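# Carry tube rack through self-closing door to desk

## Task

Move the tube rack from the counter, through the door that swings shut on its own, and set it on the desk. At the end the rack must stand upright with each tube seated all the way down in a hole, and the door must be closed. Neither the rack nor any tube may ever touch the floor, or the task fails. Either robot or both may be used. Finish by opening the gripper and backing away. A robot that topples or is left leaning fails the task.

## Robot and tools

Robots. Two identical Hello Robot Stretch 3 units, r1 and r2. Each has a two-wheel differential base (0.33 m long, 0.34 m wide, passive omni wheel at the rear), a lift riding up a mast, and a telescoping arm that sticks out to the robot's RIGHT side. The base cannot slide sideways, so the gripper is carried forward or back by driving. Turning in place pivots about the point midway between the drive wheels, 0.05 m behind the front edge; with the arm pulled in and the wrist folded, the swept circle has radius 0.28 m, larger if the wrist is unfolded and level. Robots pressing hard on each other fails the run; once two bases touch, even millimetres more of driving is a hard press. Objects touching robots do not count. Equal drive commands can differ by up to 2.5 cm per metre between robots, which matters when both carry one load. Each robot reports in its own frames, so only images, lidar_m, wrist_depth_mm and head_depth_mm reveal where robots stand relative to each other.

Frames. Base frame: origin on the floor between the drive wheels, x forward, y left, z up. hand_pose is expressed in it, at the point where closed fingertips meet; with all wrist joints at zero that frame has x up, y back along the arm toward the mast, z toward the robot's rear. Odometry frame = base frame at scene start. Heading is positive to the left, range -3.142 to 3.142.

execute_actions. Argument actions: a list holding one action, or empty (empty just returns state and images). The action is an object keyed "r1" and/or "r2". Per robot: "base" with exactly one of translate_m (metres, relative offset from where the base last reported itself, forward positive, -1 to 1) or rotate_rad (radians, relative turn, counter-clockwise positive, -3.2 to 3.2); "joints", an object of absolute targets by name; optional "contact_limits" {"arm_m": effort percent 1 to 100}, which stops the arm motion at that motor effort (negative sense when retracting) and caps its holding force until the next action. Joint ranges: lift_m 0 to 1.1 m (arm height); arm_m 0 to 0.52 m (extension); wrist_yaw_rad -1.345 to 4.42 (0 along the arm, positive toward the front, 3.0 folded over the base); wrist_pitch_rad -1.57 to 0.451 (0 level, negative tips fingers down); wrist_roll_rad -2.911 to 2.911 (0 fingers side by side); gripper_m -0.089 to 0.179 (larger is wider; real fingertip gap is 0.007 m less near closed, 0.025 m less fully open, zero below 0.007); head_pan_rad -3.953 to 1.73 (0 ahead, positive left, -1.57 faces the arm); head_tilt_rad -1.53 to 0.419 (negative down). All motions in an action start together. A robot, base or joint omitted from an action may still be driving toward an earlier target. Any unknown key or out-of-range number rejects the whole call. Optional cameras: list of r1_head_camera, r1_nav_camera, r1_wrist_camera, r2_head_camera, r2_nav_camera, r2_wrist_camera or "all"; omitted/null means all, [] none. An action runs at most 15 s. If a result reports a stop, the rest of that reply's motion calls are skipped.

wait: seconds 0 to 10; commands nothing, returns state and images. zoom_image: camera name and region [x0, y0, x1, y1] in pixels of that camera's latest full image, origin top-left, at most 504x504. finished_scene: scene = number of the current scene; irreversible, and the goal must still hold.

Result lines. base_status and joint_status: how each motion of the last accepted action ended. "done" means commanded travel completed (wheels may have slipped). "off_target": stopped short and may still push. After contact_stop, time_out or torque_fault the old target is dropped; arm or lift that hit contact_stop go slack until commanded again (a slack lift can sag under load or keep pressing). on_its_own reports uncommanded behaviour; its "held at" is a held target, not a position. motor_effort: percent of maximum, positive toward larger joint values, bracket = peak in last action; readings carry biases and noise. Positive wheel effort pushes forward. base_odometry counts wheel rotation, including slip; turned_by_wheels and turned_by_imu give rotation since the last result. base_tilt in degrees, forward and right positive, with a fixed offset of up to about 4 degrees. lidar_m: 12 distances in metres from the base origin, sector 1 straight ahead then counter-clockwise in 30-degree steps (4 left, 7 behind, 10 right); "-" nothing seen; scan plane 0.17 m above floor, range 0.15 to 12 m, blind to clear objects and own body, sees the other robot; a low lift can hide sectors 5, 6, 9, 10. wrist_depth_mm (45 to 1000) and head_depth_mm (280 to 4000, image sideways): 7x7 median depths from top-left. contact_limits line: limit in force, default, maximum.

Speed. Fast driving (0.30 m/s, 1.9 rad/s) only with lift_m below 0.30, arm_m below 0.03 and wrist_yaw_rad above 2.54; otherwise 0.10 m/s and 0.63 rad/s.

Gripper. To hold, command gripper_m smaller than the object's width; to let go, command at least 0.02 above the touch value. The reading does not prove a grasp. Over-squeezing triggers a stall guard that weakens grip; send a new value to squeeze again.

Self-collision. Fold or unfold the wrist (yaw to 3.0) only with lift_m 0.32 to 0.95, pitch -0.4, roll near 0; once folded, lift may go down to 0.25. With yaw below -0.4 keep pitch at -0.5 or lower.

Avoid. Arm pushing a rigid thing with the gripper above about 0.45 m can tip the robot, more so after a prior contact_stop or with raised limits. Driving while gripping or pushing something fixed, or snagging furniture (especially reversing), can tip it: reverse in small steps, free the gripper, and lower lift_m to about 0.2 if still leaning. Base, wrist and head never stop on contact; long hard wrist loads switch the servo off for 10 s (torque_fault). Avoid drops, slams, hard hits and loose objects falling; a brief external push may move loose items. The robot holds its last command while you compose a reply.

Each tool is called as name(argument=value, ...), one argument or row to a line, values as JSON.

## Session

execute_actions(
  actions=[],
)

Scene clock: 0.00 s.
r1.base_odometry: x=+0.000 y=+0.000 heading=+0.000 (m, m, rad; r1's odometry frame)
r1.turned_by_wheels: +0.000 (rad since the last result)
r1.turned_by_imu: +0.000 (rad since the last result)
r1.base_tilt: forward=-1.2 right=+0.5 (deg)
r1.lidar_m: 2.55 1.18 1.30 1.27 1.33 1.24 1.21 1.02 0.77 0.75 0.79 1.22
r1.head_depth_mm: 1962 2421 2394 2430 2412 2380 2372 / 1940 2440 2412 2446 2415 2405 2368 / 1929 2461 2485 2453 2427 2423 2419 / 1943 2478 2493 2469 2451 2457 2409 / 1922 2522 2457 2481 2464 2418 2465 / 1918 2490 2517 2496 2514 2513 2458 / 1894 2535 2538 2514 2526 1428 2258
r1.base_status: not commanded
r1.joint_positions: lift_m=+0.397 arm_m=+0.001 wrist_yaw_rad=+2.938 wrist_pitch_rad=-0.616 wrist_roll_rad=+0.019 gripper_m=+0.037 head_pan_rad=+0.017 head_tilt_rad=-0.003
r1.joint_status: not commanded
r1.motor_effort: left_wheel=+0 right_wheel=-1 lift_m=+42 arm_m=+0 wrist_yaw_rad=+1 wrist_pitch_rad=+4 wrist_roll_rad=+0 gripper_m=+1 head_pan_rad=+1 head_tilt_rad=+2 (%)
r1.hand_pose: x=+0.0184 y=+0.0451 z=+0.3684 quat_wxyz=(+0.283, +0.698, +0.142, +0.642) (m; r1's base frame)
r1.wrist_depth_mm: - - - - - - - / - - - 992 - - - / 822 - 849 859 854 859 884 / 720 698 721 738 743 747 745 / 622 628 - 638 656 630 657 / 555 562 - 570 - 574 562 / 502 - - - 499 507 508
r2.base_odometry: x=+0.000 y=+0.000 heading=+0.000 (m, m, rad; r2's odometry frame)
r2.turned_by_wheels: +0.000 (rad since the last result)
r2.turned_by_imu: +0.000 (rad since the last result)
r2.base_tilt: forward=-1.1 right=-0.5 (deg)
r2.lidar_m: 1.99 1.97 2.08 1.67 1.67 0.83 0.66 0.66 0.71 1.09 1.51 1.64
r2.head_depth_mm: 1704 2198 2195 2208 2214 2186 2122 / 1695 2215 2192 2195 2174 2139 2100 / 1697 2131 2119 2086 2074 2052 2019 / 1702 2062 2020 2020 1978 1980 1958 / 1687 1978 1948 1938 1908 1893 1895 / 1703 1891 1871 1855 1849 1828 1826 / 1695 1840 1805 1789 1784 1761 1753
r2.base_status: not commanded
r2.joint_positions: lift_m=+0.434 arm_m=+0.001 wrist_yaw_rad=+2.933 wrist_pitch_rad=-0.311 wrist_roll_rad=+0.018 gripper_m=+0.037 head_pan_rad=+0.019 head_tilt_rad=+0.008
r2.joint_status: not commanded
r2.motor_effort: left_wheel=+0 right_wheel=+0 lift_m=+39 arm_m=+1 wrist_yaw_rad=-1 wrist_pitch_rad=+7 wrist_roll_rad=+0 gripper_m=+0 head_pan_rad=+1 head_tilt_rad=+2 (%)
r2.hand_pose: x=+0.0276 y=+0.0856 z=+0.4710 quat_wxyz=(+0.182, +0.712, +0.035, +0.677) (m; r2's base frame)
r2.wrist_depth_mm: - - - - - - - / - - - - - - - / - - - - - - - / - - - - - - - / - - - - - 925 943 / 790 788 - 771 - 755 761 / 659 667 632 651 621 641 634
pictures: r1_head_camera (sideways: a quarter turn clockwise sets it upright), r1_nav_camera (sideways: a quarter turn counterclockwise sets it upright), r1_wrist_camera, r2_head_camera (sideways: a quarter turn clockwise sets it upright), r2_nav_camera (sideways: a quarter turn counterclockwise sets it upright), r2_wrist_camera
Images, in order (width x height): r1_head_camera 896x504, r1_nav_camera 672x504, r1_wrist_camera 644x364, r2_head_camera 896x504, r2_nav_camera 672x504, r2_wrist_camera 644x364.

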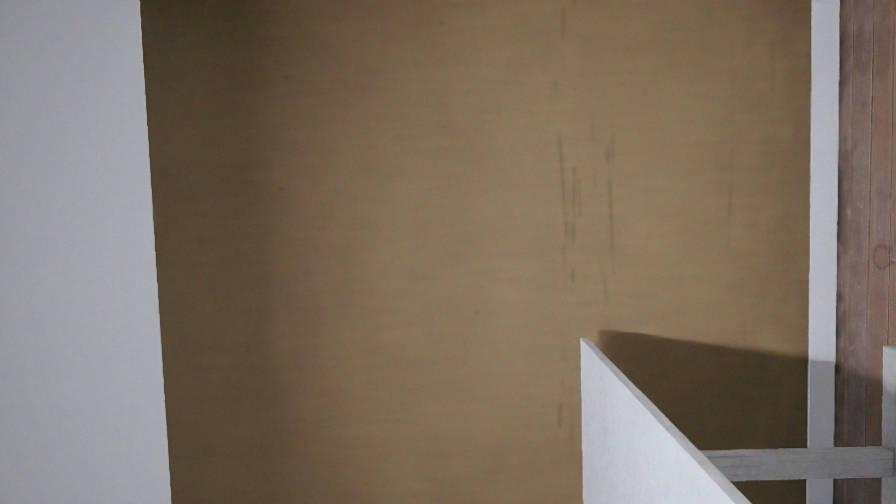

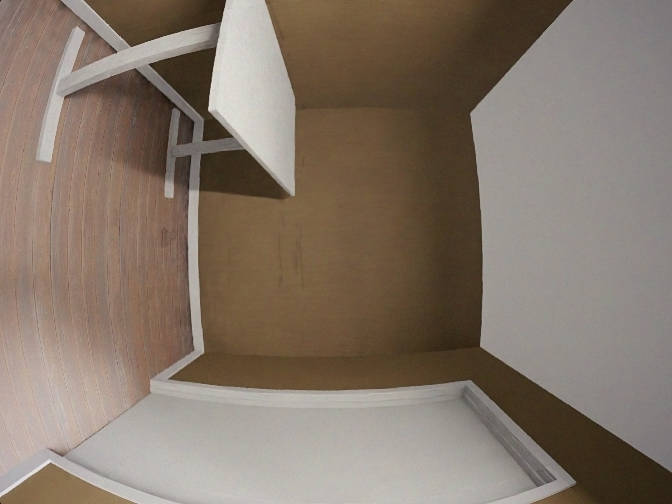

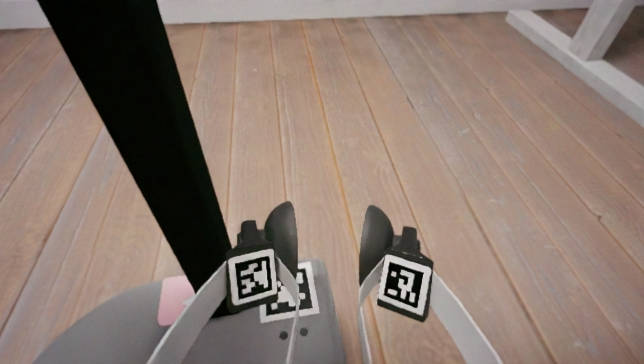

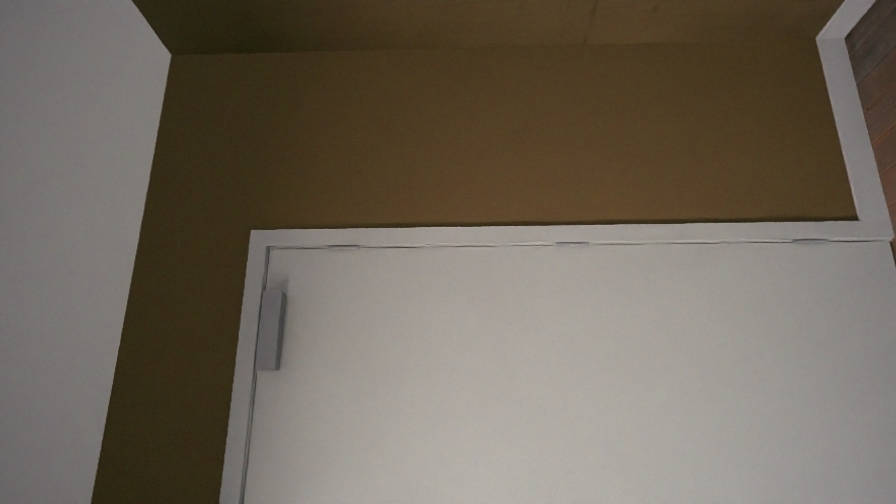

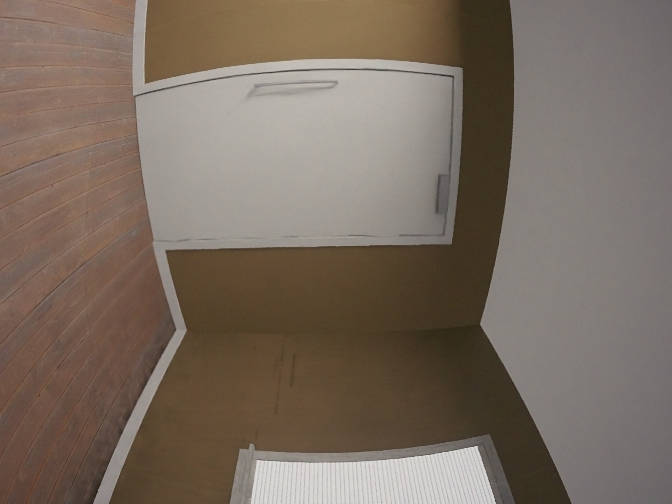

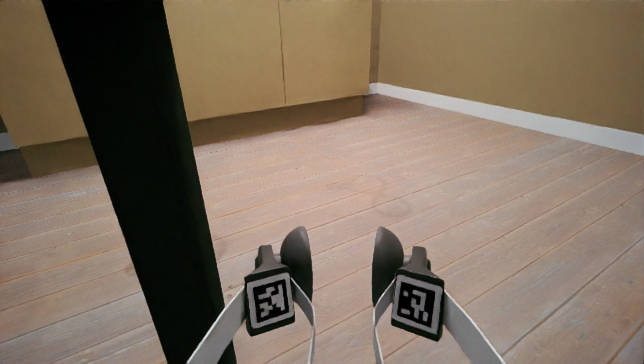

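execute_actions(
  actions=[
    {"r1": {"base": {"rotate_rad": -0.045}, "joints": {"lift_m": 0.285, "wrist_pitch_rad": -0.4, "wrist_yaw_rad": 3.04, "head_pan_rad": -0.8, "head_tilt_rad": -0.6}}, "r2": {"base": {"rotate_rad": 0.9}, "joints": {"lift_m": 0.285, "wrist_pitch_rad": -0.4, "wrist_yaw_rad": 3.04, "head_pan_rad": 0.95, "head_tilt_rad": -0.3}}},
  ],
  cameras=["r1_head_camera", "r1_nav_camera", "r2_head_camera", "r2_nav_camera"],
)

Scene clock: 72.63 s.
r1.base_odometry: x=+0.000 y=+0.000 heading=-0.045 (m, m, rad; r1's odometry frame)
r1.turned_by_wheels: -0.045 (rad since the last result)
r1.turned_by_imu: -0.045 (rad since the last result)
r1.base_tilt: forward=-1.2 right=+0.5 (deg)
r1.lidar_m: 2.54 1.18 1.31 1.27 1.31 1.26 1.21 1.07 0.78 0.75 0.78 1.05
r1.head_depth_mm: 696 752 818 892 981 1095 1209 / 750 813 890 980 1097 1225 1266 / 809 884 974 1080 1216 1396 1277 / 871 970 1079 1308 1497 1477 1287 / 1061 1178 1326 1518 1726 1520 1276 / 1180 1318 1502 1750 1862 1520 1291 / 1317 1501 1750 2027 1891 1523 1296
r1.base_status: done
r1.joint_positions: lift_m=+0.285 arm_m=+0.001 wrist_yaw_rad=+3.037 wrist_pitch_rad=-0.420 wrist_roll_rad=+0.019 gripper_m=+0.037 head_pan_rad=-0.793 head_tilt_rad=-0.592
r1.joint_status: all done
r1.motor_effort: left_wheel=+3(7) right_wheel=-3(5) lift_m=+30(32) arm_m=+0(0) wrist_yaw_rad=+3(4) wrist_pitch_rad=+8(6) wrist_roll_rad=+0(0) gripper_m=+1(1) head_pan_rad=-4(55) head_tilt_rad=-3(36) (%)
r1.hand_pose: x=+0.0021 y=+0.0768 z=+0.2975 quat_wxyz=(+0.185, +0.704, +0.110, +0.676) (m; r1's base frame)
r1.wrist_depth_mm: - - - - - - - / - - - - - - - / 917 912 917 958 982 988 959 / 731 713 758 732 753 766 791 / 614 597 - 615 639 621 632 / 509 528 - - - 549 542 / - - - - 454 460 465
r2.base_odometry: x=+0.000 y=+0.000 heading=+0.900 (m, m, rad; r2's odometry frame)
r2.turned_by_wheels: +0.900 (rad since the last result)
r2.turned_by_imu: +0.911 (rad since the last result)
r2.base_tilt: forward=-1.1 right=-0.6 (deg)
r2.lidar_m: 2.04 1.73 1.66 0.95 0.68 0.65 0.68 0.92 1.51 1.56 2.06 1.97
r2.head_depth_mm: 1994 2088 2215 1727 1804 1861 1505 / 1986 2075 2187 1720 1795 1872 1508 / 1948 2057 2145 1688 1766 1854 1521 / 1953 2047 2146 1680 1755 1822 1525 / 1919 1999 2114 1671 1710 1823 1517 / 1891 1996 2087 1660 1702 1790 1531 / 1895 1967 2075 2118 2139 1900 1530
r2.base_status: done
r2.joint_positions: lift_m=+0.286 arm_m=+0.001 wrist_yaw_rad=+3.038 wrist_pitch_rad=-0.412 wrist_roll_rad=+0.018 gripper_m=+0.037 head_pan_rad=+0.943 head_tilt_rad=-0.297
r2.joint_status: all done
r2.motor_effort: left_wheel=-2(8) right_wheel=+2(9) lift_m=+21(34) arm_m=+1(1) wrist_yaw_rad=+2(2) wrist_pitch_rad=+6(7) wrist_roll_rad=+0(0) gripper_m=+1(1) head_pan_rad=+3(33) head_tilt_rad=-2(21) (%)
r2.hand_pose: x=+0.0021 y=+0.0781 z=+0.2997 quat_wxyz=(+0.182, +0.704, +0.107, +0.678) (m; r2's base frame)
r2.wrist_depth_mm: 538 612 - - - - - / 547 652 - - - - - / 566 688 - - - - - / 581 702 - 771 763 751 753 / 588 634 - 632 633 605 605 / 525 528 - 523 - 507 505 / 452 - - - 424 435 433
pictures: r1_head_camera (sideways: a quarter turn clockwise sets it upright), r1_nav_camera (sideways: a quarter turn counterclockwise sets it upright), r2_head_camera (sideways: a quarter turn clockwise sets it upright), r2_nav_camera (sideways: a quarter turn counterclockwise sets it upright)
Images, in order (width x height): r1_head_camera 896x504, r1_nav_camera 672x504, r2_head_camera 896x504, r2_nav_camera 672x504.

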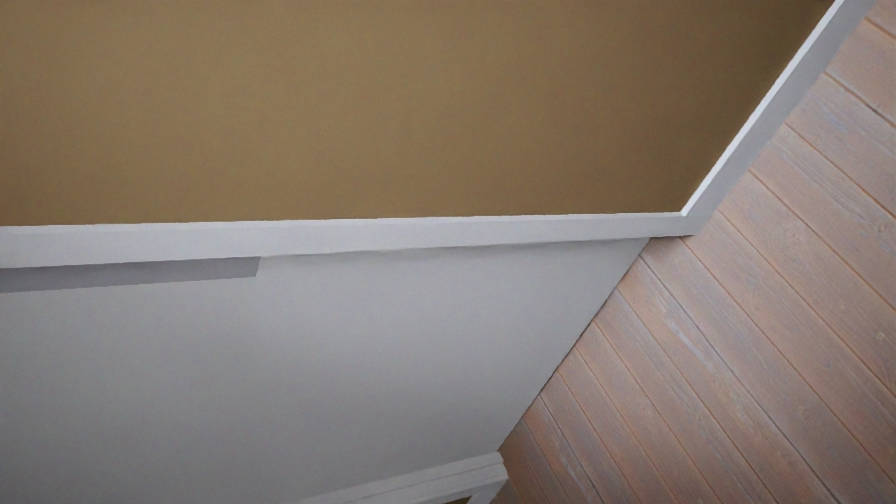

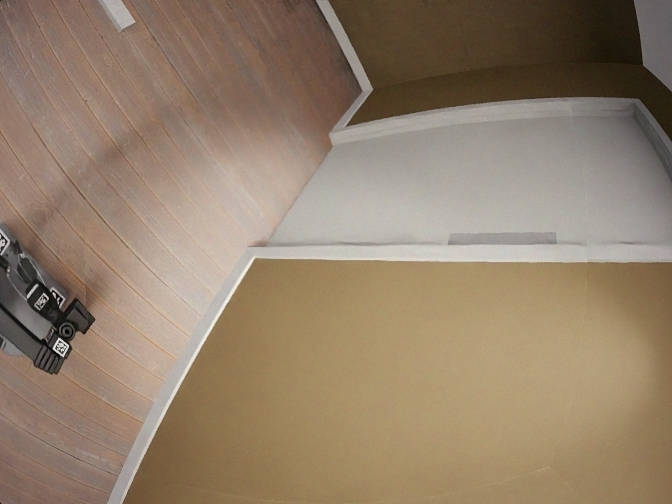

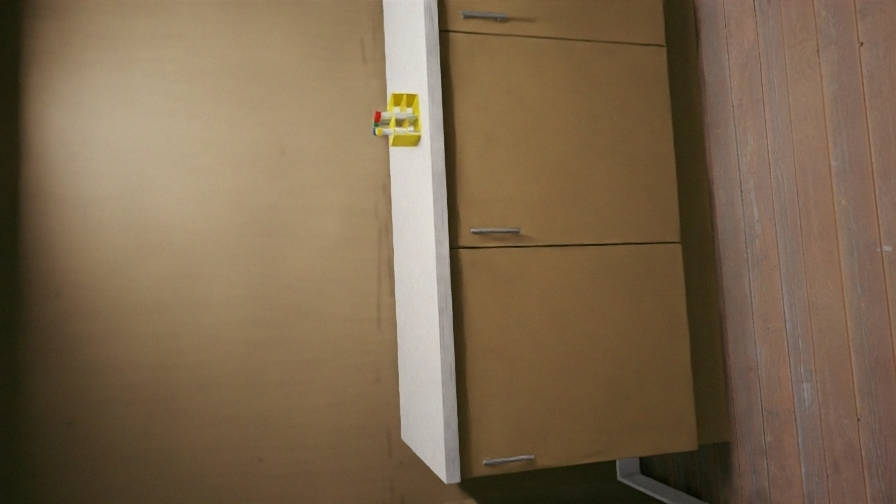

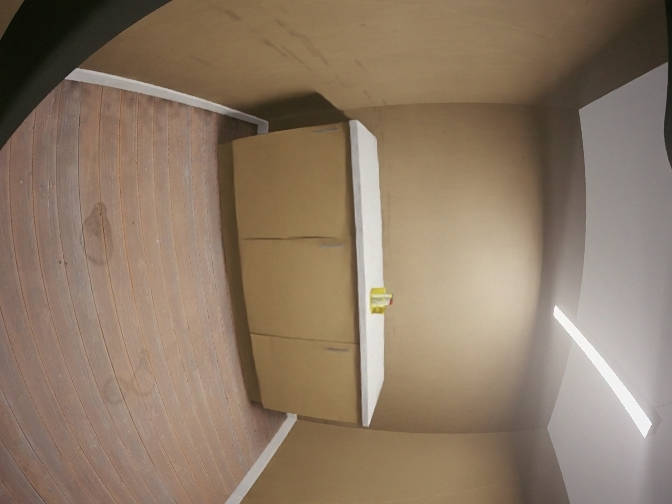

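zoom_image(
  camera="r2_head_camera",
  region=[340, 60, 480, 180],
)

Region (340, 60, 480, 180) of r2_head_camera's 896x504 image, scaled by 3.600, with more detail than that image has; it fills the top 432 rows of this view, and the rest is white.

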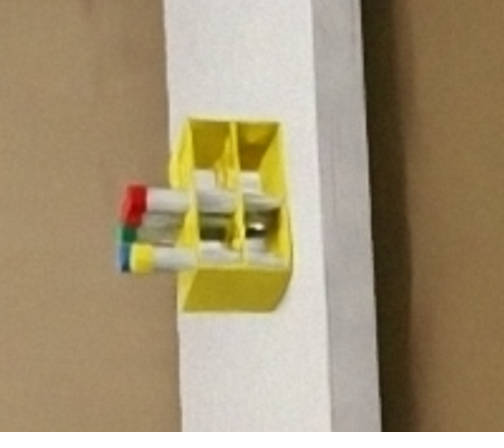

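execute_actions(
  actions=[
    {"r1": {"base": {"translate_m": 0.08}}, "r2": {"base": {"rotate_rad": 0.663}, "joints": {"head_pan_rad": 0.1, "head_tilt_rad": -0.45}}},
  ],
  cameras=[],
)

execute_actions(
  actions=[
    {"r1": {"base": {"translate_m": 0.95}, "joints": {"head_pan_rad": -1.57, "head_tilt_rad": -0.9}}, "r2": {"base": {"translate_m": 1.0}}},
  ],
  cameras=["r1_nav_camera", "r2_head_camera"],
)

Scene clock: 170.97 s.
r1.base_odometry: x=+0.080 y=-0.004 heading=-0.045 (m, m, rad; r1's odometry frame)
r1.turned_by_wheels: +0.000 (rad since the last result)
r1.turned_by_imu: +0.000 (rad since the last result)
r1.base_tilt: forward=-1.2 right=+0.5 (deg)
r1.lidar_m: 2.47 1.13 1.14 1.27 1.32 1.34 1.29 1.07 0.78 0.75 0.78 1.16
r1.head_depth_mm: 697 751 819 891 983 1100 1192 / 750 815 892 982 1093 1221 1272 / 803 871 966 1080 1221 1377 1279 / 966 1063 1193 1336 1534 1516 1277 / 1057 1185 1326 1519 1726 1522 1287 / 1173 1321 1511 1773 1872 1521 1300 / 1311 1506 1722 2013 1873 1525 1297
r1.base_status: done
r1.joint_positions: lift_m=+0.285 arm_m=+0.001 wrist_yaw_rad=+3.038 wrist_pitch_rad=-0.420 wrist_roll_rad=+0.019 gripper_m=+0.037 head_pan_rad=-0.793 head_tilt_rad=-0.593
r1.joint_status: not commanded
r1.motor_effort: left_wheel=+2(12) right_wheel=-3(4) lift_m=+30(30) arm_m=+0(0) wrist_yaw_rad=+3(3) wrist_pitch_rad=+7(8) wrist_roll_rad=+0(0) gripper_m=+1(0) head_pan_rad=-4(5) head_tilt_rad=-4(3) (%)
r1.hand_pose: x=+0.0020 y=+0.0769 z=+0.2977 quat_wxyz=(+0.184, +0.704, +0.110, +0.677) (m; r1's base frame)
r1.wrist_depth_mm: - - - - - - - / - - - - - - - / 909 955 934 930 978 - 968 / 727 745 737 744 752 770 788 / 599 599 - 623 641 635 644 / 511 526 - - - 534 532 / - - - - 455 461 461
r2.base_odometry: x=+0.000 y=+0.000 heading=+1.563 (m, m, rad; r2's odometry frame)
r2.turned_by_wheels: +0.663 (rad since the last result)
r2.turned_by_imu: +0.670 (rad since the last result)
r2.base_tilt: forward=-1.2 right=-0.6 (deg)
r2.lidar_m: 1.68 1.66 0.83 0.66 0.66 0.71 1.07 1.51 1.63 1.99 1.97 2.11
r2.head_depth_mm: 2131 2296 1893 1996 2110 1641 1337 / 2046 2240 1832 1940 2064 1633 1337 / 2008 2141 1767 1850 1978 1659 1342 / 1957 2100 1736 1788 1938 1655 1339 / 1904 2045 1813 1733 1884 1675 1346 / 1861 1977 1852 1678 1816 1670 1359 / 1798 1919 1873 1629 1771 1676 1353
r2.base_status: done
r2.joint_positions: lift_m=+0.286 arm_m=+0.001 wrist_yaw_rad=+3.038 wrist_pitch_rad=-0.412 wrist_roll_rad=+0.018 gripper_m=+0.037 head_pan_rad=+0.107 head_tilt_rad=-0.444
r2.joint_status: all done
r2.motor_effort: left_wheel=-2(5) right_wheel=+3(12) lift_m=+21(20) arm_m=+1(1) wrist_yaw_rad=+2(3) wrist_pitch_rad=+6(6) wrist_roll_rad=+0(0) gripper_m=+0(0) head_pan_rad=-3(33) head_tilt_rad=-2(14) (%)
r2.hand_pose: x=+0.0020 y=+0.0781 z=+0.2997 quat_wxyz=(+0.181, +0.704, +0.107, +0.678) (m; r2's base frame)
r2.wrist_depth_mm: 497 530 624 682 777 918 - / 530 577 674 739 855 - - / 558 611 733 796 903 - - / 588 657 - 758 770 748 751 / 603 627 - 634 632 611 605 / 531 526 - 526 - 506 503 / 457 - - - 426 438 435
pictures: none
No camera images: the call's "cameras" was empty. Leave "cameras" out to get every camera's image.

Scene clock: 175.97 s.
r1.base_odometry: x=+1.029 y=-0.046 heading=-0.045 (m, m, rad; r1's odometry frame)
r1.turned_by_wheels: +0.000 (rad since the last result)
r1.turned_by_imu: +0.001 (rad since the last result)
r1.base_tilt: forward=-1.1 right=+0.5 (deg)
r1.lidar_m: 1.52 1.37 1.32 0.79 1.32 1.80 2.23 1.07 0.79 0.82 0.85 1.06
r1.head_depth_mm: 730 822 944 1086 1349 1250 1126 / 730 843 987 1202 1377 1260 1146 / 731 838 988 1198 1387 1269 1153 / 729 839 989 1198 1399 1276 1161 / 732 836 984 1184 1402 1277 1138 / 727 837 979 1185 1406 1279 1150 / 728 834 981 1189 1404 1291 1153
r1.base_status: done
r1.joint_positions: lift_m=+0.285 arm_m=+0.001 wrist_yaw_rad=+3.038 wrist_pitch_rad=-0.419 wrist_roll_rad=+0.019 gripper_m=+0.037 head_pan_rad=-1.563 head_tilt_rad=-0.889
r1.joint_status: all done
r1.motor_effort: left_wheel=+2(13) right_wheel=-3(5) lift_m=+30(30) arm_m=+0(0) wrist_yaw_rad=+2(2) wrist_pitch_rad=+7(7) wrist_roll_rad=+0(0) gripper_m=-1(0) head_pan_rad=-3(53) head_tilt_rad=-5(30) (%)
r1.hand_pose: x=+0.0020 y=+0.0769 z=+0.2977 quat_wxyz=(+0.184, +0.704, +0.110, +0.677) (m; r1's base frame)
r1.wrist_depth_mm: - - - - - - - / - - - - - - - / 933 933 904 976 972 992 991 / 734 728 712 740 775 771 755 / 599 598 - 624 666 643 633 / 515 536 - - - 536 542 / - - - - 460 460 462
r2.base_odometry: x=+0.008 y=+1.000 heading=+1.563 (m, m, rad; r2's odometry frame)
r2.turned_by_wheels: +0.000 (rad since the last result)
r2.turned_by_imu: +0.001 (rad since the last result)
r2.base_tilt: forward=-1.1 right=-0.6 (deg)
r2.lidar_m: 0.75 0.74 0.80 1.05 1.05 1.13 1.71 2.43 2.01 1.60 1.58 0.94
r2.head_depth_mm: 1250 1346 1441 938 954 1062 1235 / 1212 1314 1392 948 909 1020 1149 / 1181 1269 1355 956 878 974 1098 / 1146 1232 1324 901 849 933 1041 / 1122 1200 1289 858 816 896 1001 / 1084 1165 1248 985 787 864 956 / 1055 1131 1210 990 772 831 916
r2.base_status: done
r2.joint_positions: lift_m=+0.286 arm_m=+0.001 wrist_yaw_rad=+3.039 wrist_pitch_rad=-0.412 wrist_roll_rad=+0.018 gripper_m=+0.037 head_pan_rad=+0.107 head_tilt_rad=-0.445
r2.joint_status: not commanded
r2.motor_effort: left_wheel=-2(5) right_wheel=+2(12) lift_m=+21(21) arm_m=+0(1) wrist_yaw_rad=+1(2) wrist_pitch_rad=+6(6) wrist_roll_rad=+0(1) gripper_m=+1(0) head_pan_rad=-3(3) head_tilt_rad=-2(3) (%)
r2.hand_pose: x=+0.0019 y=+0.0781 z=+0.2996 quat_wxyz=(+0.181, +0.704, +0.107, +0.678) (m; r2's base frame)
r2.wrist_depth_mm: 778 825 987 - - 753 610 / 826 885 - - - 778 615 / 874 921 - - - 887 675 / 811 798 - 786 770 758 707 / 636 630 - 627 639 609 601 / 527 523 - 527 - 505 501 / 450 - - - 426 437 428
pictures: r1_nav_camera (sideways: a quarter turn counterclockwise sets it upright), r2_head_camera (sideways: a quarter turn clockwise sets it upright)
Images, in order (width x height): r1_nav_camera 672x504, r2_head_camera 896x504.

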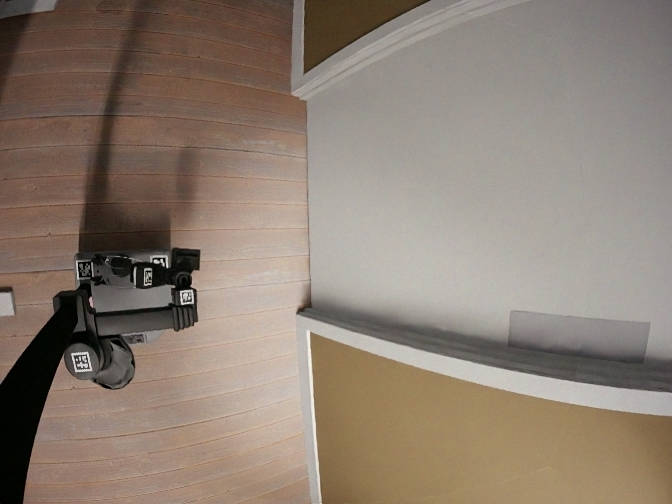

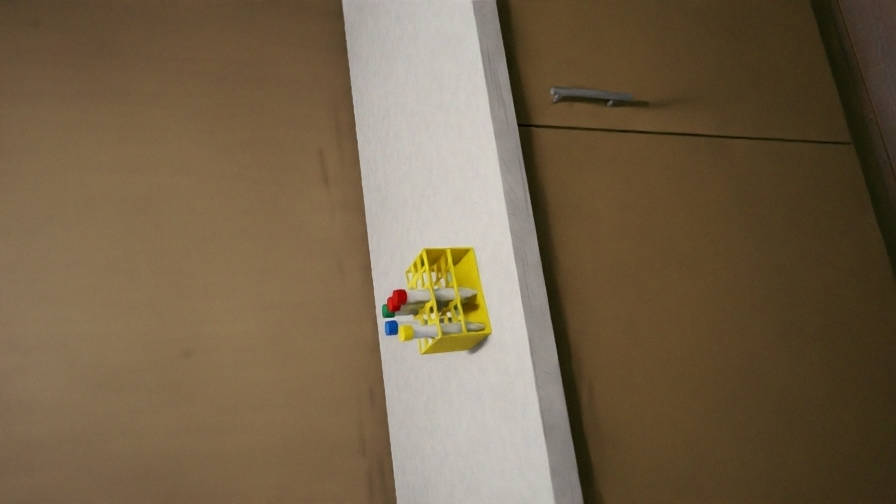

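zoom_image(
  camera="r2_head_camera",
  region=[370, 220, 570, 380],
)

Region (370, 220, 570, 380) of r2_head_camera's 896x504 image, scaled by 2.520, with more detail than that image has; it fills the top 403 rows of this view, and the rest is white.

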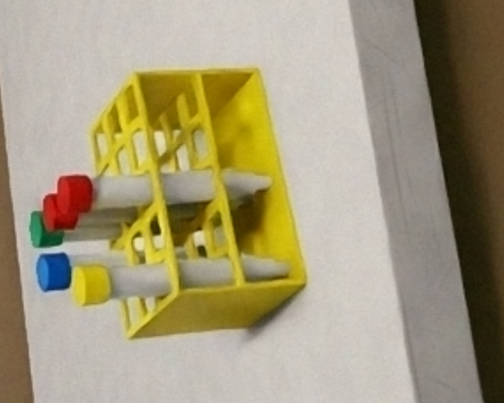

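execute_actions(
  actions=[
    {"r1": {"base": {"rotate_rad": 1.59}, "joints": {"head_pan_rad": -3.14, "head_tilt_rad": -1.0}}, "r2": {"base": {"rotate_rad": 0.55}, "joints": {"lift_m": 0.48, "wrist_yaw_rad": 1.571, "head_pan_rad": -0.5, "head_tilt_rad": -0.7}}},
  ],
  cameras=[],
)

execute_actions(
  actions=[
    {"r1": {"base": {"translate_m": -0.51}}, "r2": {"base": {"translate_m": 0.36}, "joints": {"lift_m": 0.90, "arm_m": 0.15, "wrist_pitch_rad": -0.19, "wrist_roll_rad": 0.0, "gripper_m": 0.179}}},
  ],
  cameras=["r1_nav_camera", "r2_head_camera", "r2_wrist_camera"],
)

Scene clock: 213.60 s.
r1.base_odometry: x=+1.029 y=-0.046 heading=+1.545 (m, m, rad; r1's odometry frame)
r1.turned_by_wheels: +1.590 (rad since the last result)
r1.turned_by_imu: +1.603 (rad since the last result)
r1.base_tilt: forward=-1.2 right=+0.6 (deg)
r1.lidar_m: 0.79 1.32 1.82 2.24 1.06 0.79 0.82 0.85 1.06 1.52 1.37 1.31
r1.head_depth_mm: 772 879 1000 1250 1331 1216 1137 / 771 898 1091 1331 1352 1251 - / 769 902 1089 1375 1351 1261 - / 768 901 1085 1363 1352 1233 - / 769 900 1084 1374 1375 1234 - / 771 904 1091 1371 1375 1244 1134 / 772 902 1090 1369 1389 1243 1128
r1.base_status: done
r1.joint_positions: lift_m=+0.285 arm_m=+0.001 wrist_yaw_rad=+3.038 wrist_pitch_rad=-0.419 wrist_roll_rad=+0.019 gripper_m=+0.037 head_pan_rad=-3.133 head_tilt_rad=-0.988
r1.joint_status: all done
r1.motor_effort: left_wheel=-3(10) right_wheel=+0(5) lift_m=+30(30) arm_m=+0(0) wrist_yaw_rad=+3(2) wrist_pitch_rad=+7(7) wrist_roll_rad=+0(0) gripper_m=+0(1) head_pan_rad=-4(59) head_tilt_rad=-6(16) (%)
r1.hand_pose: x=+0.0020 y=+0.0769 z=+0.2977 quat_wxyz=(+0.184, +0.704, +0.110, +0.677) (m; r1's base frame)
r1.wrist_depth_mm: - - - - - - - / - - - - - - - / 900 946 936 969 972 - 985 / 722 742 741 743 762 773 774 / 600 608 - 614 652 608 654 / 514 532 - - - 542 531 / - - - - 460 459 465
r2.base_odometry: x=+0.008 y=+1.000 heading=+2.113 (m, m, rad; r2's odometry frame)
r2.turned_by_wheels: +0.550 (rad since the last result)
r2.turned_by_imu: +0.556 (rad since the last result)
r2.base_tilt: forward=-1.1 right=-0.6 (deg)
r2.lidar_m: 0.74 0.81 1.06 1.04 1.14 1.77 2.43 1.98 1.60 1.58 0.92 0.75
r2.head_depth_mm: 1300 1230 927 1068 1292 1348 1151 / 1253 1249 901 1005 1213 1357 1165 / 1209 1267 864 958 1137 1326 1171 / 1178 1242 836 913 1077 1298 1173 / 1132 1204 805 870 1019 1279 1174 / 1094 1171 808 831 961 1151 1180 / 1057 1143 859 795 916 1076 1186
r2.base_status: done
r2.joint_positions: lift_m=+0.479 arm_m=+0.001 wrist_yaw_rad=+1.573 wrist_pitch_rad=-0.412 wrist_roll_rad=+0.018 gripper_m=+0.037 head_pan_rad=-0.493 head_tilt_rad=-0.691
r2.joint_status: all done
r2.motor_effort: left_wheel=-2(10) right_wheel=+3(10) lift_m=+55(53) arm_m=+1(0) wrist_yaw_rad=-3(4) wrist_pitch_rad=+6(6) wrist_roll_rad=+0(1) gripper_m=+0(0) head_pan_rad=-3(26) head_tilt_rad=-5(22) (%)
r2.hand_pose: x=+0.2037 y=-0.1454 z=+0.4934 quat_wxyz=(+0.588, +0.596, -0.391, +0.383) (m; r2's base frame)
r2.wrist_depth_mm: 690 648 610 576 548 523 508 / 752 698 652 626 595 562 531 / 826 774 711 679 642 603 581 / - 874 803 757 700 666 632 / 920 910 897 857 831 785 744 / 760 770 759 760 - 740 724 / 656 648 644 646 634 628 635
pictures: none
No camera images: the call's "cameras" was empty. Leave "cameras" out to get every camera's image.

Scene clock: 218.43 s.
r1.base_odometry: x=+1.016 y=-0.556 heading=+1.545 (m, m, rad; r1's odometry frame)
r1.turned_by_wheels: +0.000 (rad since the last result)
r1.turned_by_imu: -0.001 (rad since the last result)
r1.base_tilt: forward=-1.2 right=+0.6 (deg)
r1.lidar_m: 1.29 1.85 2.32 0.92 0.36 0.32 0.31 0.33 0.45 0.98 1.58 1.72
r1.head_depth_mm: 289 324 392 493 670 939 1116 / 288 324 391 495 669 897 - / 288 324 392 494 670 894 - / 289 324 391 494 667 996 - / 288 324 391 493 666 1035 - / 288 324 391 493 669 1031 1147 / 288 324 390 494 664 1034 1134
r1.base_status: done
r1.joint_positions: lift_m=+0.285 arm_m=+0.001 wrist_yaw_rad=+3.038 wrist_pitch_rad=-0.419 wrist_roll_rad=+0.019 gripper_m=+0.037 head_pan_rad=-3.133 head_tilt_rad=-0.988
r1.joint_status: not commanded
r1.motor_effort: left_wheel=-3(13) right_wheel=+0(2) lift_m=+30(31) arm_m=+0(0) wrist_yaw_rad=+2(2) wrist_pitch_rad=+7(7) wrist_roll_rad=+0(0) gripper_m=+1(1) head_pan_rad=-4(4) head_tilt_rad=-5(5) (%)
r1.hand_pose: x=+0.0020 y=+0.0769 z=+0.2978 quat_wxyz=(+0.184, +0.704, +0.110, +0.677) (m; r1's base frame)
r1.wrist_depth_mm: 322 - - - - - - / 325 451 - - - - - / 343 453 952 974 972 - - / 364 467 747 745 749 768 795 / 398 489 - 630 639 632 623 / 432 479 - - - 535 537 / - - - - 456 459 472
r2.base_odometry: x=-0.178 y=+1.308 heading=+2.112 (m, m, rad; r2's odometry frame)
r2.turned_by_wheels: +0.000 (rad since the last result)
r2.turned_by_imu: -0.001 (rad since the last result)
r2.base_tilt: forward=-1.1 right=-0.5 (deg)
r2.lidar_m: 0.39 0.42 0.65 0.99 1.08 1.68 2.78 2.04 1.65 0.95 0.48 0.39
r2.head_depth_mm: 947 1049 809 605 635 847 1110 / 914 1018 817 605 589 774 997 / 879 983 826 569 536 689 899 / 850 949 833 568 520 640 818 / 822 910 844 620 505 599 752 / 793 879 847 624 494 562 695 / 770 851 854 629 498 528 646
r2.base_status: done
r2.joint_positions: lift_m=+0.899 arm_m=+0.150 wrist_yaw_rad=+1.572 wrist_pitch_rad=-0.211 wrist_roll_rad=+0.005 gripper_m=+0.179 head_pan_rad=-0.493 head_tilt_rad=-0.691
r2.joint_status: all done
r2.motor_effort: left_wheel=-2(2) right_wheel=+2(6) lift_m=+55(59) arm_m=+7(4) wrist_yaw_rad=-1(3) wrist_pitch_rad=+11(13) wrist_roll_rad=-1(3) gripper_m=+1(96) head_pan_rad=-3(2) head_tilt_rad=-3(4) (%)
r2.hand_pose: x=+0.2241 y=-0.2943 z=+0.9608 quat_wxyz=(+0.549, +0.551, -0.445, +0.443) (m; r2's base frame)
r2.wrist_depth_mm: 921 867 813 787 760 713 671 / 971 910 852 798 785 744 706 / 713 719 724 351 619 696 691 / 409 406 409 359 402 405 399 / 335 316 300 283 282 281 281 / 394 356 341 314 275 255 237 / 441 395 368 338 317 296 -
pictures: r1_nav_camera (sideways: a quarter turn counterclockwise sets it upright), r2_head_camera (sideways: a quarter turn clockwise sets it upright), r2_wrist_camera
Images, in order (width x height): r1_nav_camera 672x504, r2_head_camera 896x504, r2_wrist_camera 644x364.

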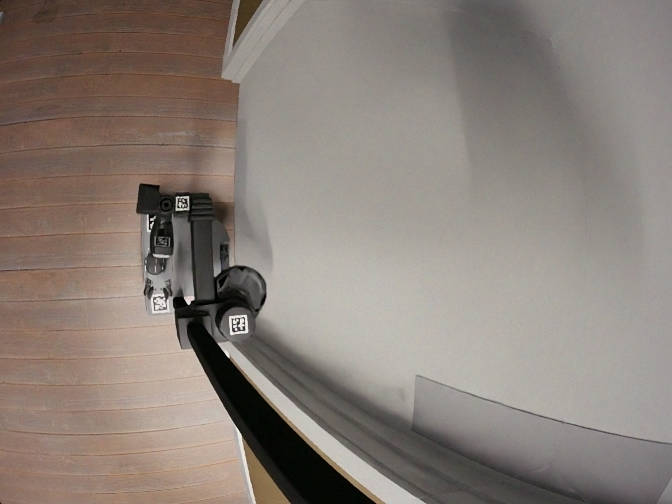

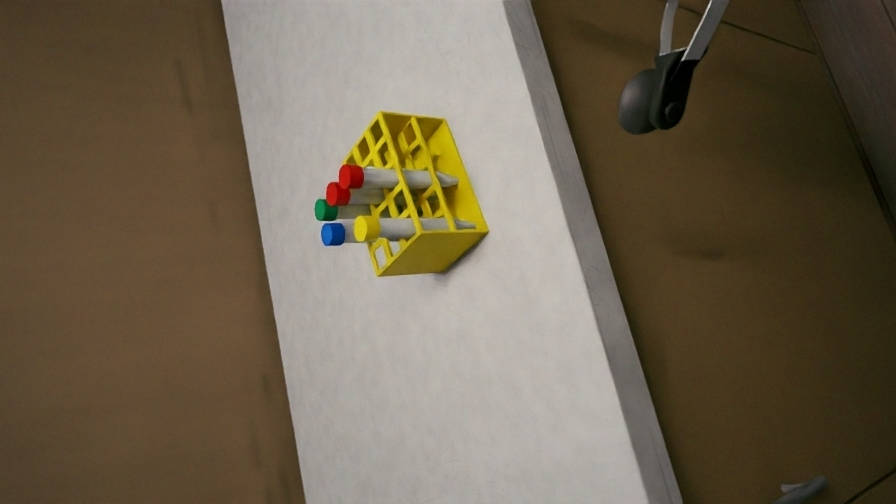

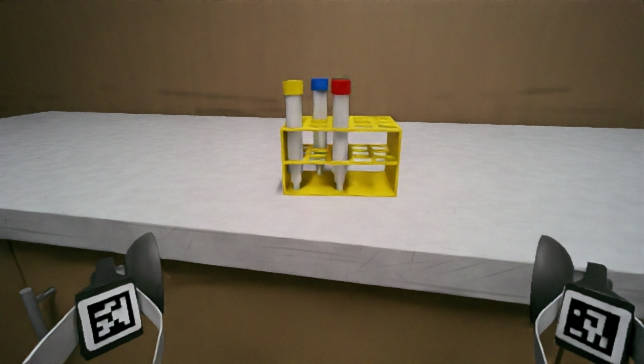

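execute_actions(
  actions=[
    {"r1": {"base": {"translate_m": -0.035}, "joints": {"lift_m": 0.32}}, "r2": {"base": {"translate_m": 0.17}, "joints": {"lift_m": 0.883, "head_pan_rad": -0.8, "head_tilt_rad": -0.85}}},
  ],
  cameras=["r2_head_camera", "r2_wrist_camera"],
)

Scene clock: 248.20 s.
r1.base_odometry: x=+1.015 y=-0.591 heading=+1.545 (m, m, rad; r1's odometry frame)
r1.turned_by_wheels: +0.000 (rad since the last result)
r1.turned_by_imu: +0.000 (rad since the last result)
r1.base_tilt: forward=-1.2 right=+0.5 (deg)
r1.lidar_m: 1.33 1.88 2.31 0.78 0.34 0.29 0.28 0.29 0.40 0.78 1.58 1.74
r1.head_depth_mm: - 295 343 433 588 848 - / - 295 343 433 585 785 - / - 295 343 433 588 787 - / - 295 343 433 584 876 - / - 295 343 433 588 906 - / - 294 343 432 585 911 1138 / - 295 342 432 588 910 1129
r1.base_status: done
r1.joint_positions: lift_m=+0.320 arm_m=+0.001 wrist_yaw_rad=+3.038 wrist_pitch_rad=-0.419 wrist_roll_rad=+0.019 gripper_m=+0.037 head_pan_rad=-3.133 head_tilt_rad=-0.989
r1.joint_status: all done
r1.motor_effort: left_wheel=-3(14) right_wheel=+0(3) lift_m=+54(55) arm_m=-1(0) wrist_yaw_rad=+2(2) wrist_pitch_rad=+7(7) wrist_roll_rad=+0(0) gripper_m=+0(0) head_pan_rad=-3(4) head_tilt_rad=-5(5) (%)
r1.hand_pose: x=+0.0019 y=+0.0769 z=+0.3320 quat_wxyz=(+0.184, +0.704, +0.110, +0.677) (m; r1's base frame)
r1.wrist_depth_mm: 288 - - - - - - / 305 361 - - - - - / 330 358 - - - - - / 356 384 783 817 822 822 853 / 381 429 - 675 712 683 692 / 388 472 - 568 - 573 573 / 380 - - - 502 493 510
r2.base_odometry: x=-0.265 y=+1.454 heading=+2.112 (m, m, rad; r2's odometry frame)
r2.turned_by_wheels: +0.000 (rad since the last result)
r2.turned_by_imu: -0.001 (rad since the last result)
r2.base_tilt: forward=-1.1 right=-0.5 (deg)
r2.lidar_m: 0.22 0.24 0.37 0.97 1.06 1.63 2.95 2.08 1.67 0.54 0.27 0.22
r2.head_depth_mm: 1051 809 623 504 744 1202 1099 / 989 818 629 508 553 850 1104 / 924 827 632 496 441 645 1057 / 851 838 459 459 421 518 770 / 792 842 642 489 433 395 596 / 741 801 648 521 436 375 487 / 697 760 653 524 438 377 361
r2.base_status: done
r2.joint_positions: lift_m=+0.884 arm_m=+0.150 wrist_yaw_rad=+1.572 wrist_pitch_rad=-0.211 wrist_roll_rad=+0.005 gripper_m=+0.179 head_pan_rad=-0.793 head_tilt_rad=-0.839
r2.joint_status: all done
r2.motor_effort: left_wheel=-2(1) right_wheel=+2(9) lift_m=+21(51) arm_m=+7(7) wrist_yaw_rad=-1(2) wrist_pitch_rad=+11(11) wrist_roll_rad=-1(1) gripper_m=+0(0) head_pan_rad=-3(20) head_tilt_rad=-5(18) (%)
r2.hand_pose: x=+0.2241 y=-0.2943 z=+0.9450 quat_wxyz=(+0.549, +0.551, -0.445, +0.443) (m; r2's base frame)
r2.wrist_depth_mm: 742 704 665 623 591 571 544 / 761 734 702 222 627 597 573 / 641 639 549 218 628 616 581 / 362 362 200 210 210 356 355 / 253 254 226 220 220 250 248 / 195 194 194 193 193 192 201 / - 152 158 157 157 156 -
pictures: r2_head_camera (sideways: a quarter turn clockwise sets it upright), r2_wrist_camera
Images, in order (width x height): r2_head_camera 896x504, r2_wrist_camera 644x364.

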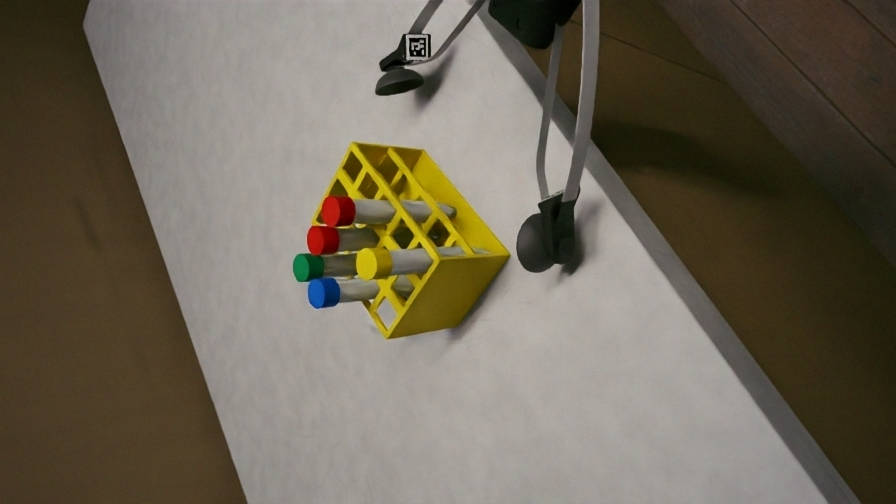

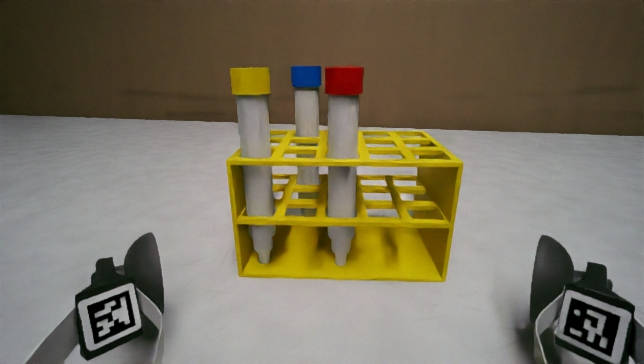

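execute_actions(
  actions=[
    {"r1": {"base": {"translate_m": -0.10}}, "r2": {"base": {"translate_m": 0.08}, "joints": {"head_pan_rad": -0.95}}},
  ],
  cameras=["r2_head_camera", "r2_wrist_camera"],
)

Scene clock: 262.73 s.
r1.base_odometry: x=+1.012 y=-0.691 heading=+1.545 (m, m, rad; r1's odometry frame)
r1.turned_by_wheels: +0.000 (rad since the last result)
r1.turned_by_imu: +0.000 (rad since the last result)
r1.base_tilt: forward=-1.1 right=+0.4 (deg)
r1.lidar_m: 1.43 1.99 2.32 0.41 0.30 0.30 0.28 0.28 0.35 0.74 1.58 1.82
r1.head_depth_mm: - 300 361 462 642 1022 - / - 299 354 450 618 837 - / - 295 347 439 597 792 - / - 293 341 428 579 854 - / - 291 334 418 558 840 - / - 288 328 409 543 809 1126 / - 287 322 400 526 773 1116
r1.base_status: translate_m off_target (by the wheels' count: -0.0999 of -0.1000)
r1.joint_positions: lift_m=+0.320 arm_m=+0.001 wrist_yaw_rad=+3.038 wrist_pitch_rad=-0.419 wrist_roll_rad=+0.019 gripper_m=+0.037 head_pan_rad=-3.134 head_tilt_rad=-0.990
r1.joint_status: not commanded
r1.motor_effort: left_wheel=-17(50) right_wheel=-16(25) lift_m=+53(54) arm_m=+0(0) wrist_yaw_rad=+2(2) wrist_pitch_rad=+7(7) wrist_roll_rad=+0(0) gripper_m=+0(0) head_pan_rad=-5(3) head_tilt_rad=-6(5) (%)
r1.hand_pose: x=+0.0019 y=+0.0769 z=+0.3321 quat_wxyz=(+0.184, +0.704, +0.110, +0.677) (m; r1's base frame)
r1.wrist_depth_mm: 279 - 713 - - - - / 316 299 828 - - - - / 917 328 772 - - - - / 757 366 778 798 822 827 858 / 653 422 - 668 699 680 699 / 450 489 - 577 - 580 588 / 420 - - - 493 490 504
r2.base_odometry: x=-0.306 y=+1.523 heading=+2.112 (m, m, rad; r2's odometry frame)
r2.turned_by_wheels: +0.000 (rad since the last result)
r2.turned_by_imu: -0.001 (rad since the last result)
r2.base_tilt: forward=-1.2 right=-0.5 (deg)
r2.lidar_m: - 0.15 0.24 0.96 1.04 1.61 3.02 1.99 1.69 0.34 0.17 0.15
r2.head_depth_mm: 1213 812 621 - 685 1198 1095 / 1050 821 629 507 418 704 1089 / 973 829 634 457 419 386 797 / 879 835 638 405 413 371 495 / 795 835 643 491 423 373 333 / 731 786 649 520 435 375 328 / 673 741 653 525 439 376 330
r2.base_status: done
r2.joint_positions: lift_m=+0.884 arm_m=+0.150 wrist_yaw_rad=+1.572 wrist_pitch_rad=-0.211 wrist_roll_rad=+0.005 gripper_m=+0.179 head_pan_rad=-0.943 head_tilt_rad=-0.839
r2.joint_status: all done
r2.motor_effort: left_wheel=-2(3) right_wheel=+3(8) lift_m=+21(21) arm_m=+7(7) wrist_yaw_rad=-1(2) wrist_pitch_rad=+11(11) wrist_roll_rad=-1(1) gripper_m=+0(1) head_pan_rad=-3(14) head_tilt_rad=-5(5) (%)
r2.hand_pose: x=+0.2241 y=-0.2943 z=+0.9450 quat_wxyz=(+0.549, +0.551, -0.445, +0.443) (m; r2's base frame)
r2.wrist_depth_mm: 664 615 587 562 532 503 480 / 694 651 607 144 558 528 509 / 640 553 481 98 568 543 528 / 360 357 123 104 157 355 355 / 253 239 111 108 117 106 249 / 194 116 122 120 138 122 202 / - 147 129 127 148 120 -
pictures: r2_head_camera (sideways: a quarter turn clockwise sets it upright), r2_wrist_camera
Images, in order (width x height): r2_head_camera 896x504, r2_wrist_camera 644x364.

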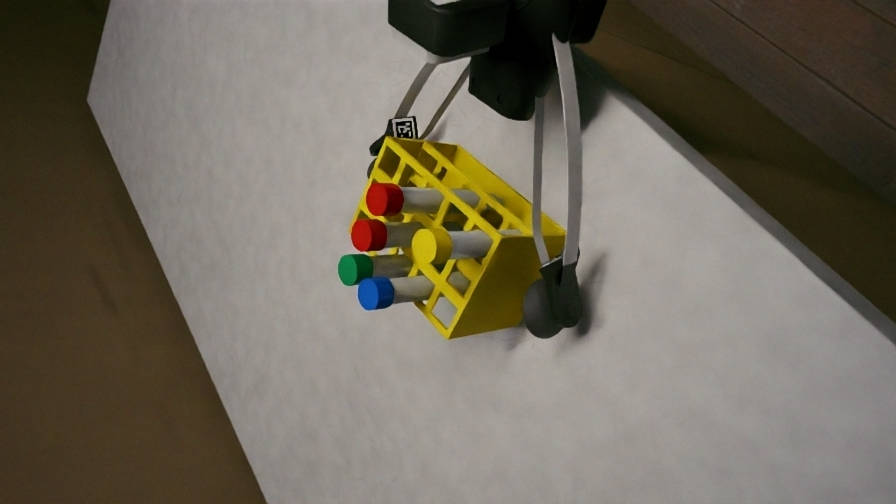

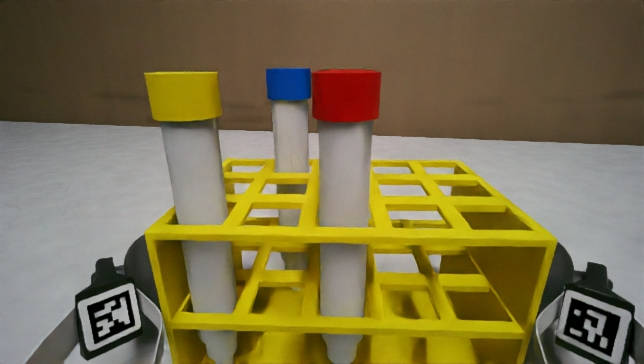

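execute_actions(
  actions=[
    {"r1": {"base": {"translate_m": -0.13}}, "r2": {"joints": {"gripper_m": 0.10}}},
  ],
  cameras=["r2_head_camera", "r2_wrist_camera"],
)

Scene clock: 271.57 s.
r1.base_odometry: x=+1.009 y=-0.820 heading=+1.545 (m, m, rad; r1's odometry frame)
r1.turned_by_wheels: +0.000 (rad since the last result)
r1.turned_by_imu: +0.000 (rad since the last result)
r1.base_tilt: forward=-1.2 right=+0.5 (deg)
r1.lidar_m: 1.56 2.12 2.32 0.26 0.29 0.32 0.27 0.27 0.31 0.51 1.58 1.92
r1.head_depth_mm: 289 326 403 526 758 1206 - / - 313 383 492 691 955 - / - 304 365 464 634 840 - / - 297 348 437 585 854 - / - 291 333 413 544 797 - / - 285 320 393 508 722 1081 / - - 307 374 477 661 1073
r1.base_status: translate_m off_target (by the wheels' count: -0.1299 of -0.1300)
r1.joint_positions: lift_m=+0.320 arm_m=+0.001 wrist_yaw_rad=+3.038 wrist_pitch_rad=-0.419 wrist_roll_rad=+0.019 gripper_m=+0.037 head_pan_rad=-3.134 head_tilt_rad=-0.990
r1.joint_status: not commanded
r1.motor_effort: left_wheel=-18(32) right_wheel=-16(21) lift_m=+53(53) arm_m=+0(0) wrist_yaw_rad=+2(2) wrist_pitch_rad=+7(7) wrist_roll_rad=+0(0) gripper_m=+1(1) head_pan_rad=-4(3) head_tilt_rad=-5(5) (%)
r1.hand_pose: x=+0.0019 y=+0.0769 z=+0.3321 quat_wxyz=(+0.184, +0.704, +0.110, +0.677) (m; r1's base frame)
r1.wrist_depth_mm: - - 288 303 - - - / - - 314 328 - - - / 994 - 342 363 - - - / 788 779 385 402 818 814 851 / 658 668 - 632 712 673 674 / 551 550 - 519 - 583 578 / 480 - - - 489 498 496
r2.base_odometry: x=-0.306 y=+1.523 heading=+2.112 (m, m, rad; r2's odometry frame)
r2.turned_by_wheels: +0.000 (rad since the last result)
r2.turned_by_imu: -0.001 (rad since the last result)
r2.base_tilt: forward=-1.1 right=-0.6 (deg)
r2.lidar_m: - 0.15 0.24 0.96 1.04 1.61 3.03 1.87 1.69 0.34 0.17 0.15
r2.head_depth_mm: 1214 812 623 - 684 1203 1099 / 1054 819 628 508 426 704 1084 / 971 829 632 476 420 385 797 / 877 836 638 409 419 372 495 / 795 834 642 431 424 373 333 / 728 787 650 520 435 376 329 / 672 742 651 524 438 377 331
r2.base_status: not commanded
r2.joint_positions: lift_m=+0.884 arm_m=+0.150 wrist_yaw_rad=+1.572 wrist_pitch_rad=-0.211 wrist_roll_rad=+0.005 gripper_m=+0.104 head_pan_rad=-0.943 head_tilt_rad=-0.839
r2.joint_status: gripper_m off_target (ended at +0.104, target +0.100)
r2.motor_effort: left_wheel=-2(2) right_wheel=+3(3) lift_m=+21(20) arm_m=+7(7) wrist_yaw_rad=-2(2) wrist_pitch_rad=+11(11) wrist_roll_rad=-1(1) gripper_m=-22(98) head_pan_rad=-2(3) head_tilt_rad=-5(4) (%)
r2.hand_pose: x=+0.2241 y=-0.2943 z=+0.9450 quat_wxyz=(+0.549, +0.551, -0.445, +0.443) (m; r2's base frame)
r2.wrist_depth_mm: 645 620 591 561 531 499 483 / 693 645 600 159 554 532 512 / 646 626 119 163 563 553 523 / 361 362 124 137 160 356 355 / 254 252 129 128 172 144 250 / 194 203 132 137 148 131 193 / 161 153 149 148 154 146 160
pictures: r2_head_camera (sideways: a quarter turn clockwise sets it upright), r2_wrist_camera
Images, in order (width x height): r2_head_camera 896x504, r2_wrist_camera 644x364.

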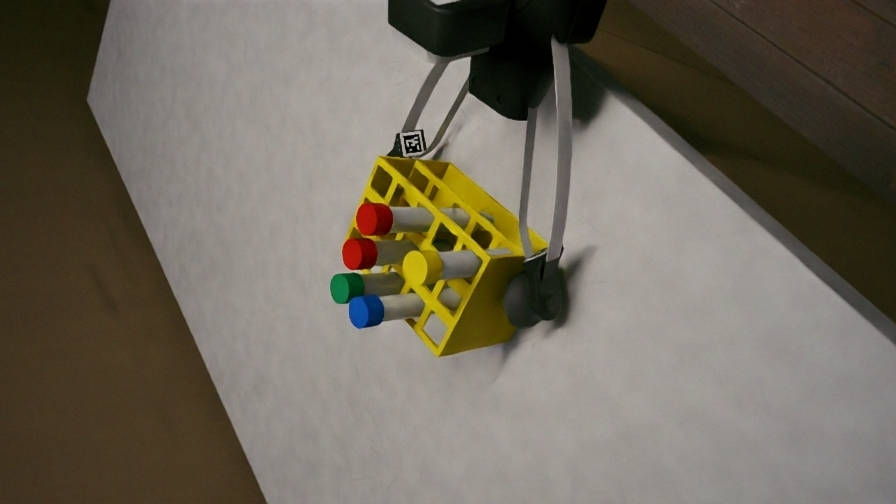

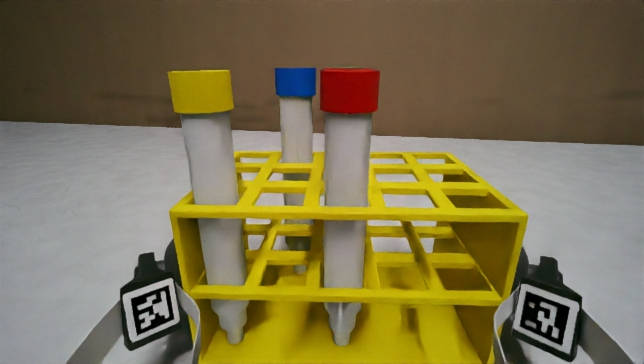

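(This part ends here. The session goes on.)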